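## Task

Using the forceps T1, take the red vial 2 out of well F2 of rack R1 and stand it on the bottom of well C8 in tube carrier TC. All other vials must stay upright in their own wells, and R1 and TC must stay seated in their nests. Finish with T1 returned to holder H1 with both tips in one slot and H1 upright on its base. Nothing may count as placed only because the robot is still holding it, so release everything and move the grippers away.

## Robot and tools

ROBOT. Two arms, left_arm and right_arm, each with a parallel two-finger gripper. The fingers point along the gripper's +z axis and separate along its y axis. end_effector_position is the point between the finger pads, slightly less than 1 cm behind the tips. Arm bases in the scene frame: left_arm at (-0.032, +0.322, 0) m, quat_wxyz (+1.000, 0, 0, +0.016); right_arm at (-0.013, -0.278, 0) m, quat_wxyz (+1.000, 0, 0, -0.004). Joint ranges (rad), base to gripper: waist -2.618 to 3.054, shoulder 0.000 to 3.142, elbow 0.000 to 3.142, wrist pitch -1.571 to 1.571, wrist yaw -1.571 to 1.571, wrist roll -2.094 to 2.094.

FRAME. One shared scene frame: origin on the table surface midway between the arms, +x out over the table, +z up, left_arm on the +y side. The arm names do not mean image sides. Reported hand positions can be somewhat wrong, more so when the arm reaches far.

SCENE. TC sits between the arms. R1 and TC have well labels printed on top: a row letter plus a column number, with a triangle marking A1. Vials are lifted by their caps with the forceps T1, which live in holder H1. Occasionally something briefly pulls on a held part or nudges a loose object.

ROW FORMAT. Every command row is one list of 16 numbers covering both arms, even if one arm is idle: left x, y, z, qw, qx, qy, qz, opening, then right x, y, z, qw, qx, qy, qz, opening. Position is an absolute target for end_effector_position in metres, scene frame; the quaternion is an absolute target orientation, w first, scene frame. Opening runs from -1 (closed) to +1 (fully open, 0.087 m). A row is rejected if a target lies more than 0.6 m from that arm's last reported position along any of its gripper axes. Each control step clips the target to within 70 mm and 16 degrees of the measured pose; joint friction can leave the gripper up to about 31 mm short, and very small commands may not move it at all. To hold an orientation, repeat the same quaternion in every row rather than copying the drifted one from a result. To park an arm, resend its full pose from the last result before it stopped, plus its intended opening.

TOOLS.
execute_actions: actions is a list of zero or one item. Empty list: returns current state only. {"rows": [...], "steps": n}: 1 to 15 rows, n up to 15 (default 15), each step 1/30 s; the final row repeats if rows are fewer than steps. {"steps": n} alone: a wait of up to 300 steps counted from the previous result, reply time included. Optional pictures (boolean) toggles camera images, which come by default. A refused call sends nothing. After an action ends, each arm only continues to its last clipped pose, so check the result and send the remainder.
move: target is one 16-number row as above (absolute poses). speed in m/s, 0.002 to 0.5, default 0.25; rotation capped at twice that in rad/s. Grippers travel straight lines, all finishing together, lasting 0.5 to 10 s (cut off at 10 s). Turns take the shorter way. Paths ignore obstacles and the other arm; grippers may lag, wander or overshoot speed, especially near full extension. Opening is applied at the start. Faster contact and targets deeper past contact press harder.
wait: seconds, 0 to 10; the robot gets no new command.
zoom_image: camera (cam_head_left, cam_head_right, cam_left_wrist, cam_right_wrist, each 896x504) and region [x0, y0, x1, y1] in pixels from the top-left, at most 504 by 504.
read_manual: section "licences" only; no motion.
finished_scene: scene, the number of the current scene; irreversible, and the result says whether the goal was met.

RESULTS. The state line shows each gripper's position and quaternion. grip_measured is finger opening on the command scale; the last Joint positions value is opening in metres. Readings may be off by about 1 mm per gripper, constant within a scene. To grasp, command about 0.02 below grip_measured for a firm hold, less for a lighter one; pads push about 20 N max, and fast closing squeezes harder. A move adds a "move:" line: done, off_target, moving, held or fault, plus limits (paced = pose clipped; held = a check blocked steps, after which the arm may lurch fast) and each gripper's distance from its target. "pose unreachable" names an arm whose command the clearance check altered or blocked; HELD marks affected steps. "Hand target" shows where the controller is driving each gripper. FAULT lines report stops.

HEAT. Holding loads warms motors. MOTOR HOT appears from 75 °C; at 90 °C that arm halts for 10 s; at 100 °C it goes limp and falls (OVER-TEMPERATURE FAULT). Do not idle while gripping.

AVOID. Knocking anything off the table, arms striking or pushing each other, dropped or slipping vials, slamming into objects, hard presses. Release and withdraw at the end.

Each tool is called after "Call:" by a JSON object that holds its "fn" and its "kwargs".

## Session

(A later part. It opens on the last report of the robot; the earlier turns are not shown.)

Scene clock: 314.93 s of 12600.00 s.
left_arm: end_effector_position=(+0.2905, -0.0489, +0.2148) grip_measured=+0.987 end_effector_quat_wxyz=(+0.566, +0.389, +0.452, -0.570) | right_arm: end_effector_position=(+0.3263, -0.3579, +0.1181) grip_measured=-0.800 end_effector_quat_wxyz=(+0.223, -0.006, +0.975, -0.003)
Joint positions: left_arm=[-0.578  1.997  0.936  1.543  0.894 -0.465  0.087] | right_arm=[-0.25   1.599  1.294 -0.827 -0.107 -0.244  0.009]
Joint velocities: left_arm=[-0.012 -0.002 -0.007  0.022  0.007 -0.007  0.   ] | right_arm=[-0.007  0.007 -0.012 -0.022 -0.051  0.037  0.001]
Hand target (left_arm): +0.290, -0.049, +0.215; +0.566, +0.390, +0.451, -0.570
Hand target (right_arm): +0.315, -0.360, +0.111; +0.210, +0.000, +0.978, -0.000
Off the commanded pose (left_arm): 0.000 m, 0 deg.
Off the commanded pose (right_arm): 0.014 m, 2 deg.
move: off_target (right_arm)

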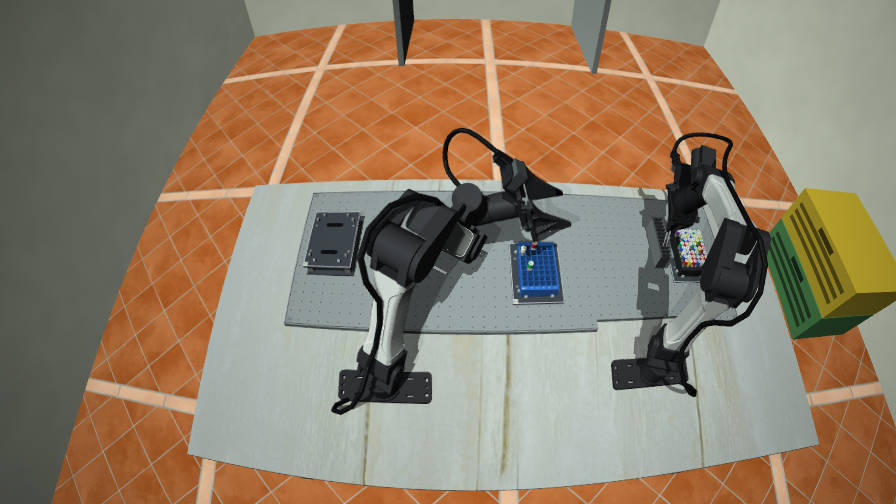

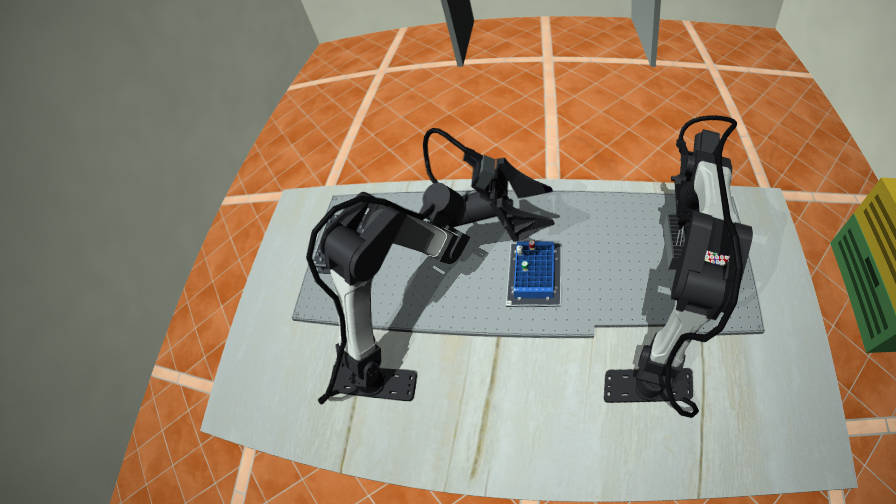

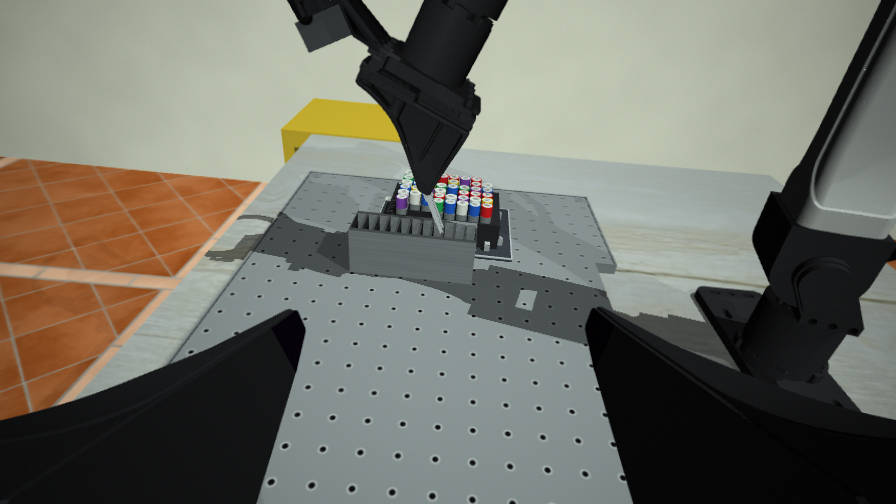

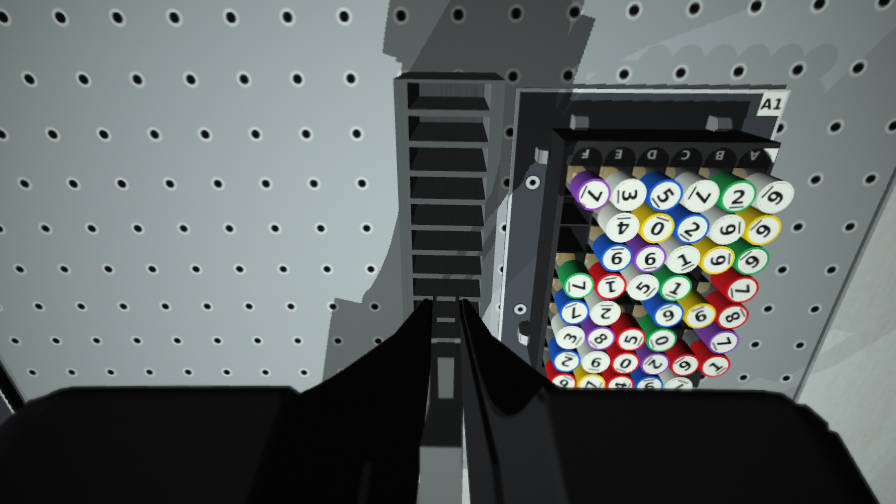

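Call:
{"fn": "move", "kwargs": {"target": [0.2901,-0.0489,0.2146,0.566,0.39,0.451,-0.57,1,0.322,-0.36,0.145,0.21,0,0.978,0,-0.81], "speed": 0.03}}

Call:
{"fn": "move", "kwargs": {"target": [0.2901,-0.0489,0.2146,0.566,0.39,0.451,-0.57,1,0.317,-0.36,0.13,0.40,0,0.9165,0,-0.81], "speed": 0.05}}

Call:
{"fn": "zoom_image", "kwargs": {"camera": "cam_left_wrist", "region": [380,150,500,270]}}

Scene clock: 319.37 s of 12600.00 s.
left_arm: end_effector_position=(+0.2905, -0.0489, +0.2148) grip_measured=+0.987 end_effector_quat_wxyz=(+0.566, +0.389, +0.452, -0.570) | right_arm: end_effector_position=(+0.3198, -0.3562, +0.1408) grip_measured=-0.810 end_effector_quat_wxyz=(+0.210, -0.005, +0.978, +0.000)
Joint positions: left_arm=[-0.578  1.997  0.936  1.543  0.894 -0.465  0.087] | right_arm=[-0.25   1.599  1.392 -0.954 -0.107 -0.244  0.008]
Joint velocities: left_arm=[ 0.002 -0.012 -0.012 -0.11  -0.051  0.095 -0.   ] | right_arm=[-0.002 -0.007  0.002 -0.022 -0.037 -0.022 -0.001]
Hand target (left_arm): +0.290, -0.049, +0.215; +0.566, +0.390, +0.451, -0.570
Hand target (right_arm): +0.322, -0.360, +0.145; +0.210, -0.000, +0.978, -0.000
Off the commanded pose (left_arm): 0.000 m, 0 deg.
Off the commanded pose (right_arm): 0.006 m, 1 deg.
After step 90, 0.10 s passed at rest.
move: done

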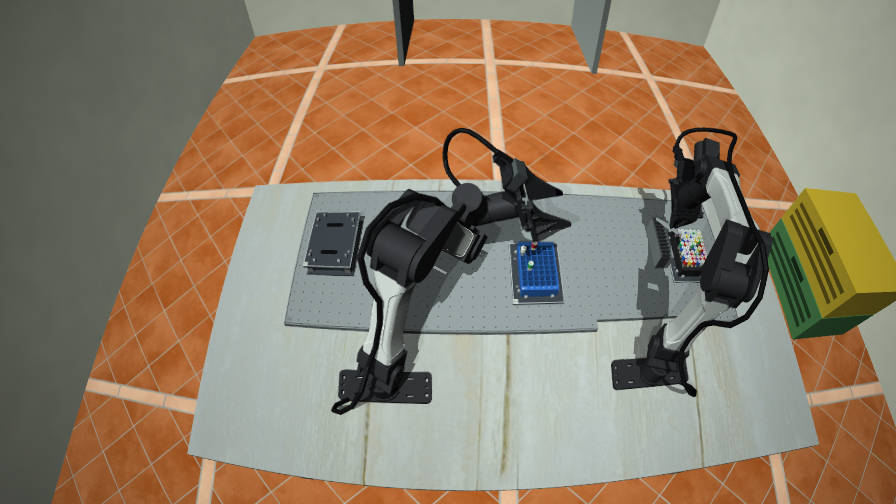

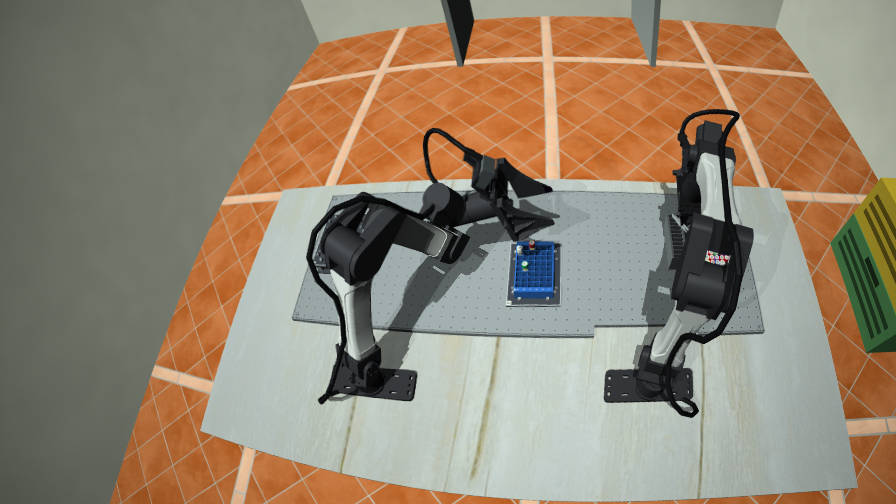

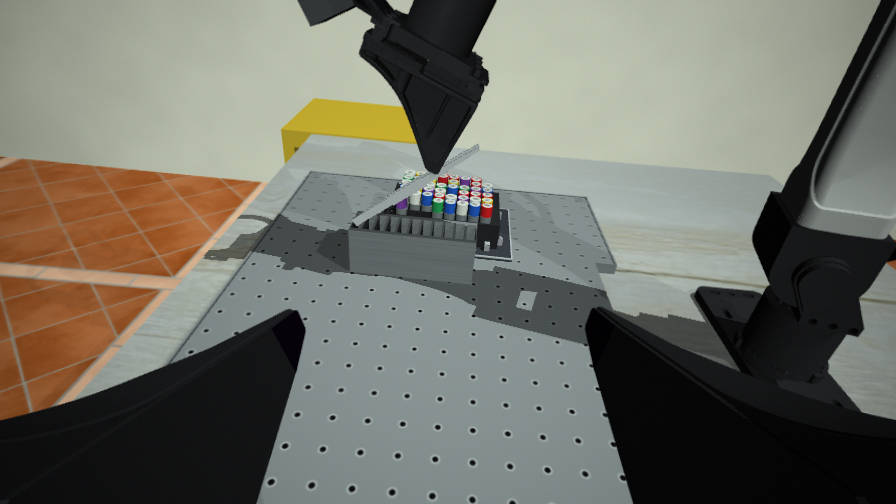

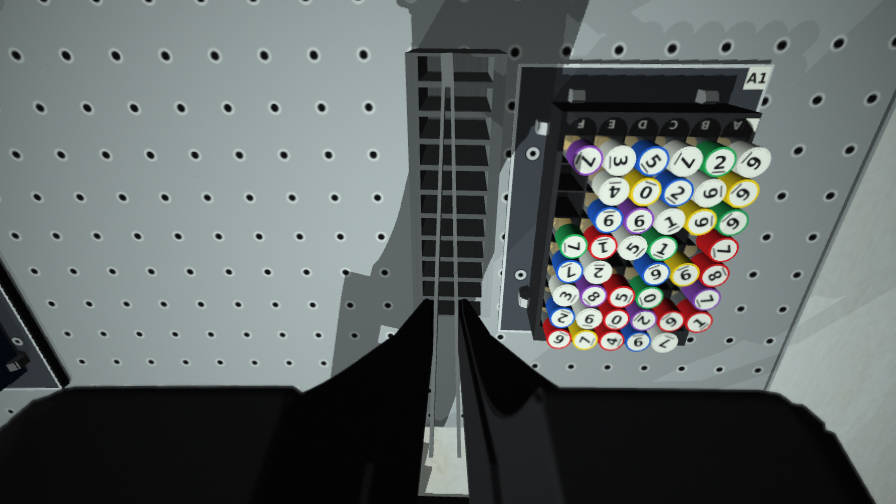

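Scene clock: 323.83 s of 12600.00 s.
left_arm: end_effector_position=(+0.2905, -0.0489, +0.2148) grip_measured=+0.987 end_effector_quat_wxyz=(+0.566, +0.389, +0.452, -0.570) | right_arm: end_effector_position=(+0.3153, -0.3588, +0.1285) grip_measured=-0.810 end_effector_quat_wxyz=(+0.384, -0.002, +0.923, -0.003)
Joint positions: left_arm=[-0.578  1.997  0.936  1.543  0.894 -0.465  0.087] | right_arm=[-0.323  1.284  0.919 -0.444 -0.227 -0.242  0.008]
Joint velocities: left_arm=[-0.002  0.007  0.012  0.037  0.081  0.037  0.   ] | right_arm=[-0.007 -0.007 -0.017 -0.037 -0.022 -0.007  0.   ]
Hand target (left_arm): +0.290, -0.049, +0.215; +0.566, +0.390, +0.451, -0.570
Hand target (right_arm): +0.317, -0.360, +0.132; +0.399, +0.002, +0.917, -0.002
Off the commanded pose (left_arm): 0.000 m, 0 deg.
Off the commanded pose (right_arm): 0.003 m, 2 deg.
move: done

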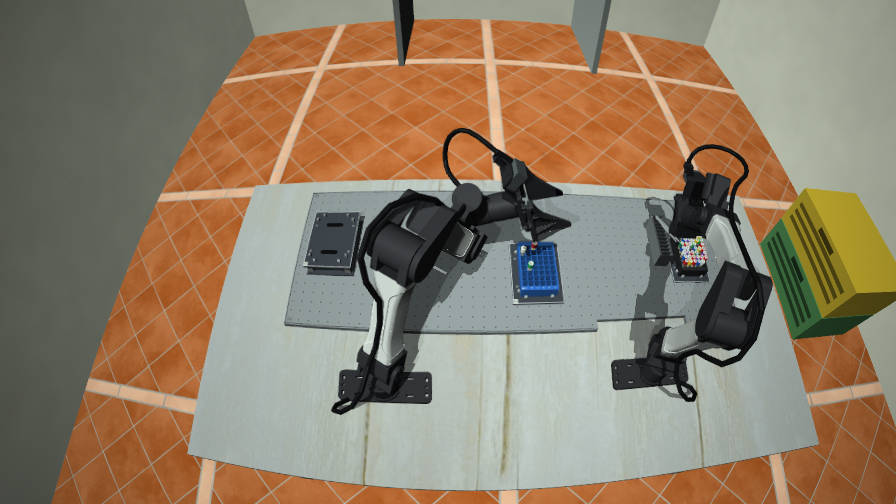

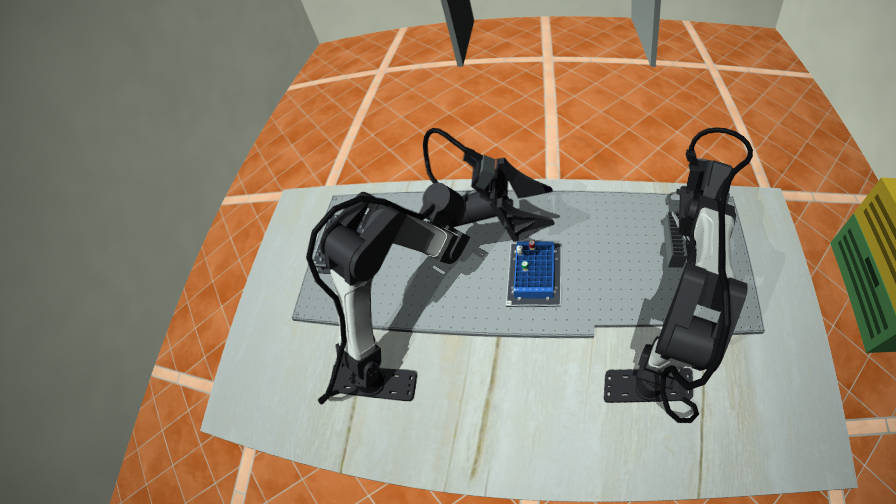

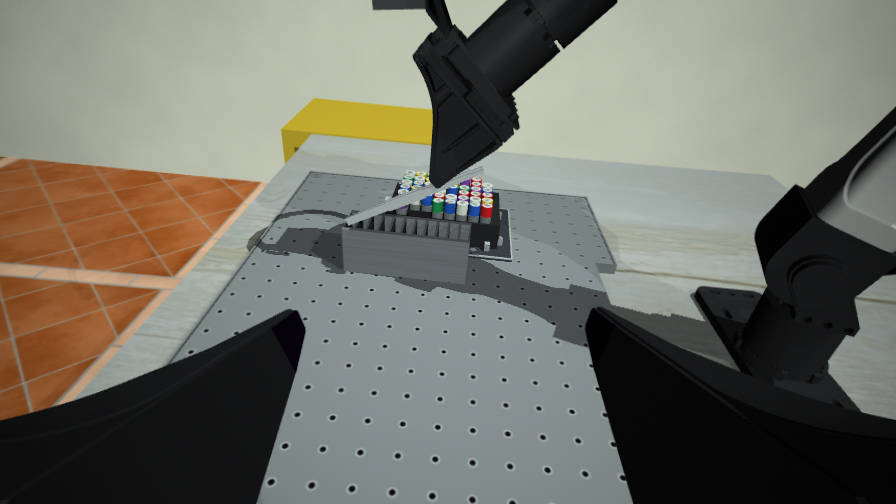

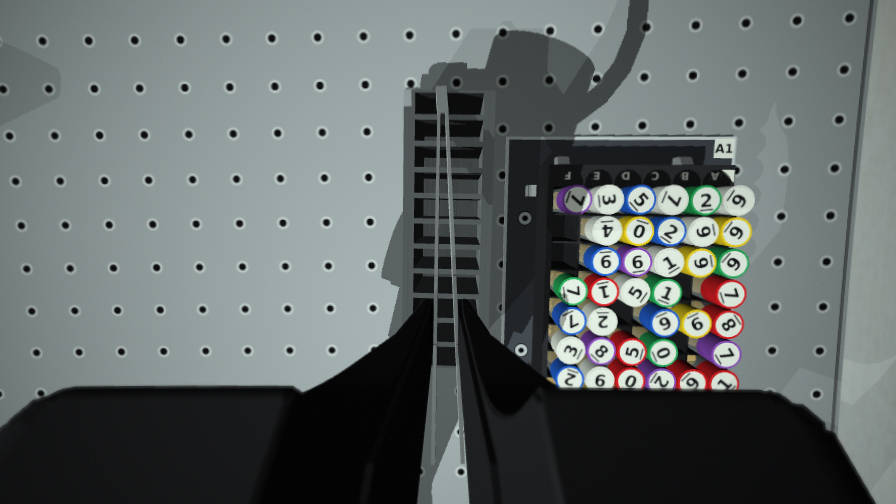

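Region (380, 150, 500, 270) of cam_left_wrist's 896x504 image, scaled by 4.200, with more detail than that image has.

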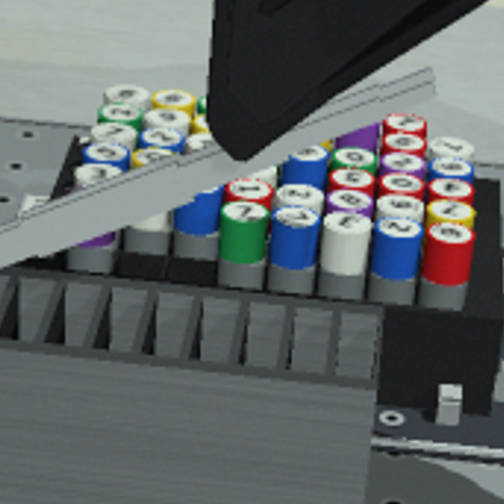

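Call:
{"fn": "move", "kwargs": {"target": [0.2901,-0.0489,0.2146,0.566,0.39,0.451,-0.57,1,0.298,-0.36,0.09,0.30,0,0.954,0,-0.81], "speed": 0.02}}

Call:
{"fn": "zoom_image", "kwargs": {"camera": "cam_left_wrist", "region": [330,130,530,290]}}

Scene clock: 331.57 s of 12600.00 s.
left_arm: end_effector_position=(+0.2905, -0.0489, +0.2148) grip_measured=+0.987 end_effector_quat_wxyz=(+0.566, +0.389, +0.452, -0.570) | right_arm: end_effector_position=(+0.2991, -0.3597, +0.0915) grip_measured=-0.810 end_effector_quat_wxyz=(+0.310, +0.002, +0.951, +0.004)
Joint positions: left_arm=[-0.578  1.997  0.936  1.543  0.894 -0.465  0.087] | right_arm=[-0.323  1.372  0.919 -0.516 -0.198 -0.265  0.008]
Joint velocities: left_arm=[-0.012  0.007 -0.022  0.007 -0.007  0.037  0.001] | right_arm=[ 0.007 -0.012 -0.012 -0.037 -0.037 -0.051  0.001]
Hand target (left_arm): +0.290, -0.049, +0.215; +0.566, +0.390, +0.451, -0.570
Hand target (right_arm): +0.299, -0.361, +0.089; +0.300, -0.001, +0.954, +0.000
Off the commanded pose (left_arm): 0.000 m, 0 deg.
Off the commanded pose (right_arm): 0.002 m, 1 deg.
move: done

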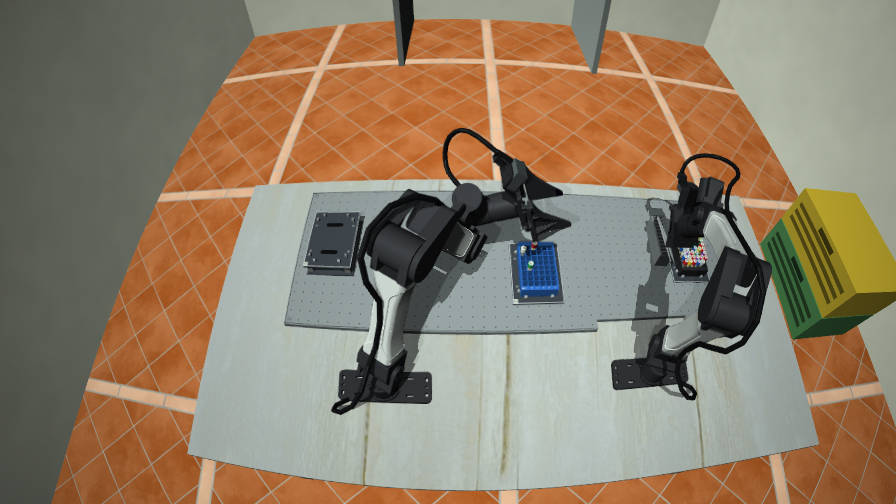

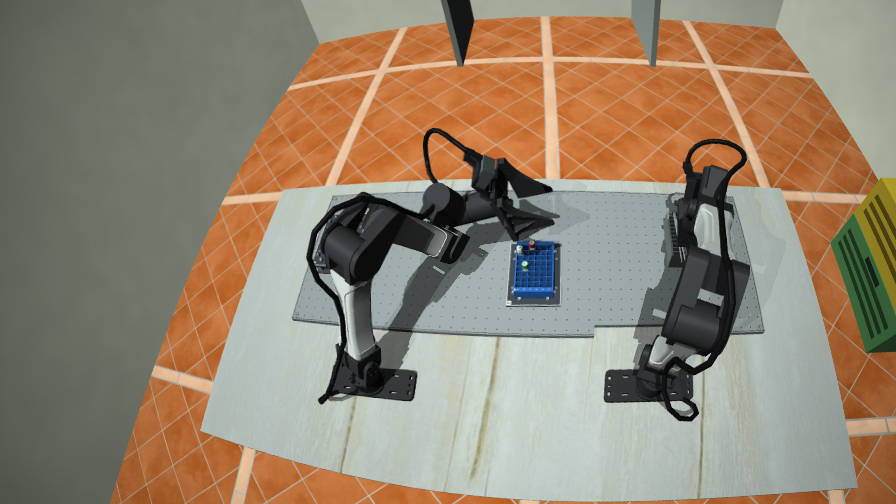

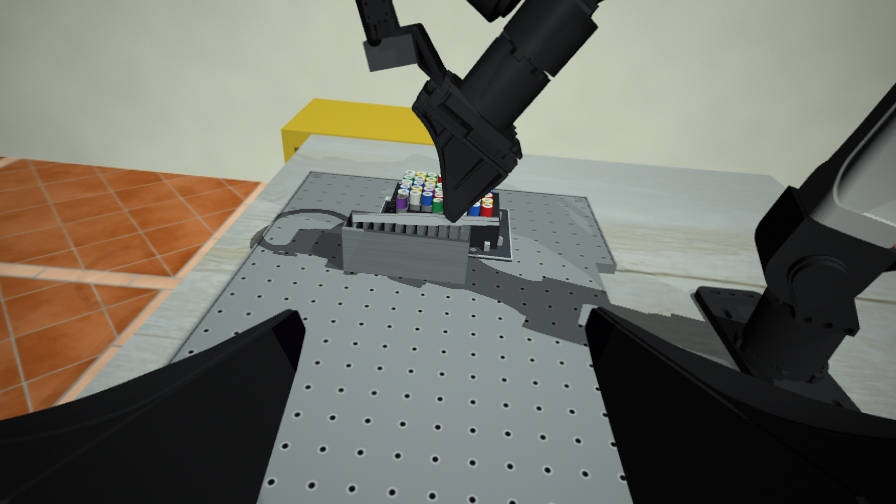

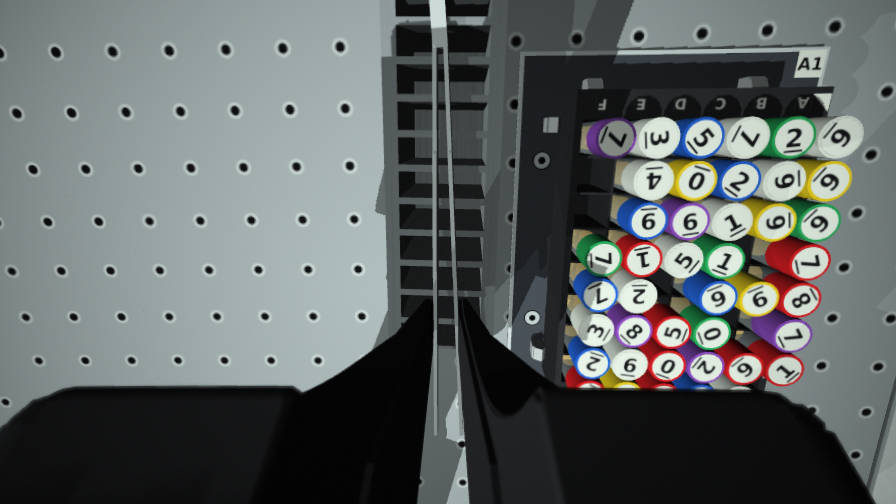

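Region (330, 130, 530, 290) of cam_left_wrist's 896x504 image, scaled by 2.520, with more detail than that image has; it fills the top 403 rows of this view, and the rest is white.

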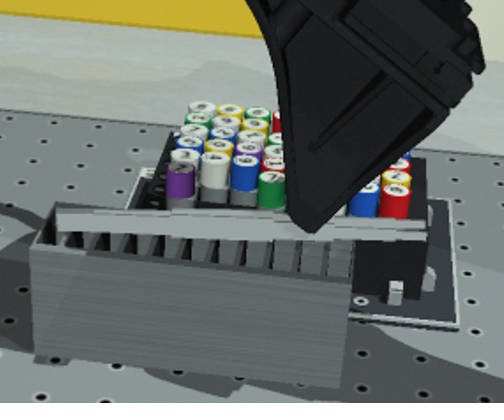

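Call:
{"fn": "move", "kwargs": {"target": [0.2901,-0.0489,0.2146,0.566,0.39,0.451,-0.57,1,0.33,-0.36,0.084,0.30,0,0.954,0,-0.81], "speed": 0.02}}

Call:
{"fn": "zoom_image", "kwargs": {"camera": "cam_left_wrist", "region": [300,130,500,290]}}

Scene clock: 334.27 s of 12600.00 s.
left_arm: end_effector_position=(+0.2905, -0.0489, +0.2148) grip_measured=+0.987 end_effector_quat_wxyz=(+0.566, +0.389, +0.452, -0.570) | right_arm: end_effector_position=(+0.3199, -0.3583, +0.0815) grip_measured=-0.810 end_effector_quat_wxyz=(+0.293, +0.001, +0.956, +0.007)
Joint positions: left_arm=[-0.578  1.997  0.936  1.543  0.894 -0.465  0.087] | right_arm=[-0.292  1.486  0.989 -0.503 -0.178 -0.244  0.008]
Joint velocities: left_arm=[ 0.002  0.007 -0.002  0.007  0.007  0.022  0.   ] | right_arm=[-0.012  0.002 -0.002  0.066  0.022  0.007  0.001]
Hand target (left_arm): +0.290, -0.049, +0.215; +0.566, +0.390, +0.451, -0.570
Hand target (right_arm): +0.330, -0.359, +0.084; +0.301, +0.000, +0.954, +0.001
Off the commanded pose (left_arm): 0.000 m, 0 deg.
Off the commanded pose (right_arm): 0.011 m, 1 deg.
move: off_target (right_arm)

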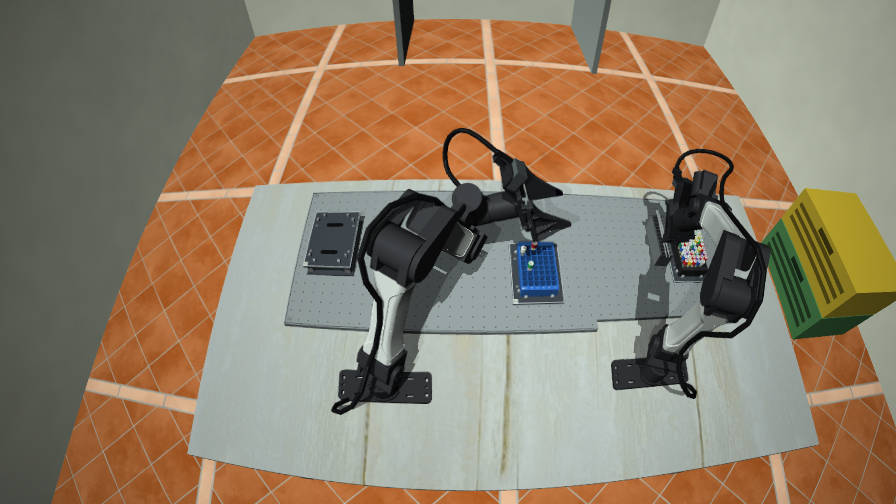

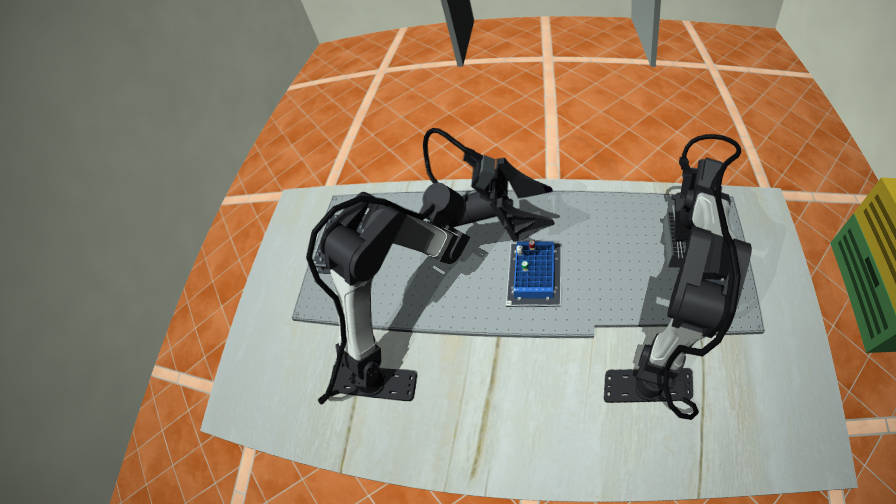

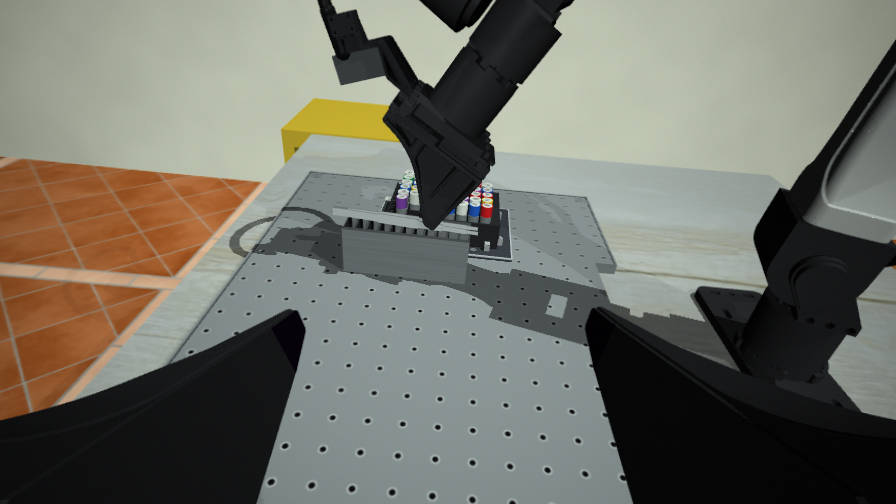

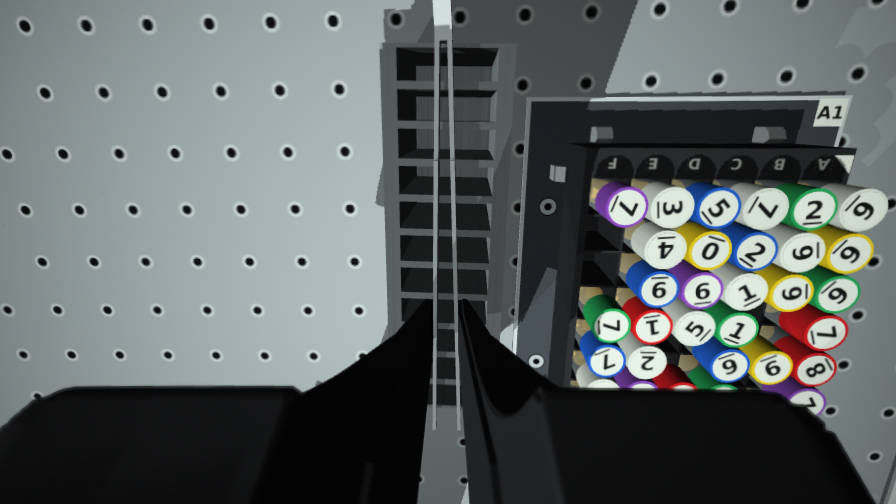

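Region (300, 130, 500, 290) of cam_left_wrist's 896x504 image, scaled by 2.520, with more detail than that image has; it fills the top 403 rows of this view, and the rest is white.

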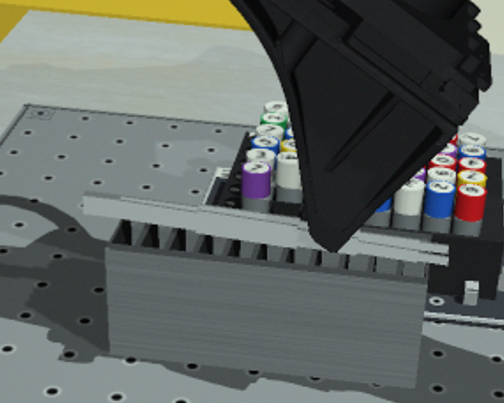

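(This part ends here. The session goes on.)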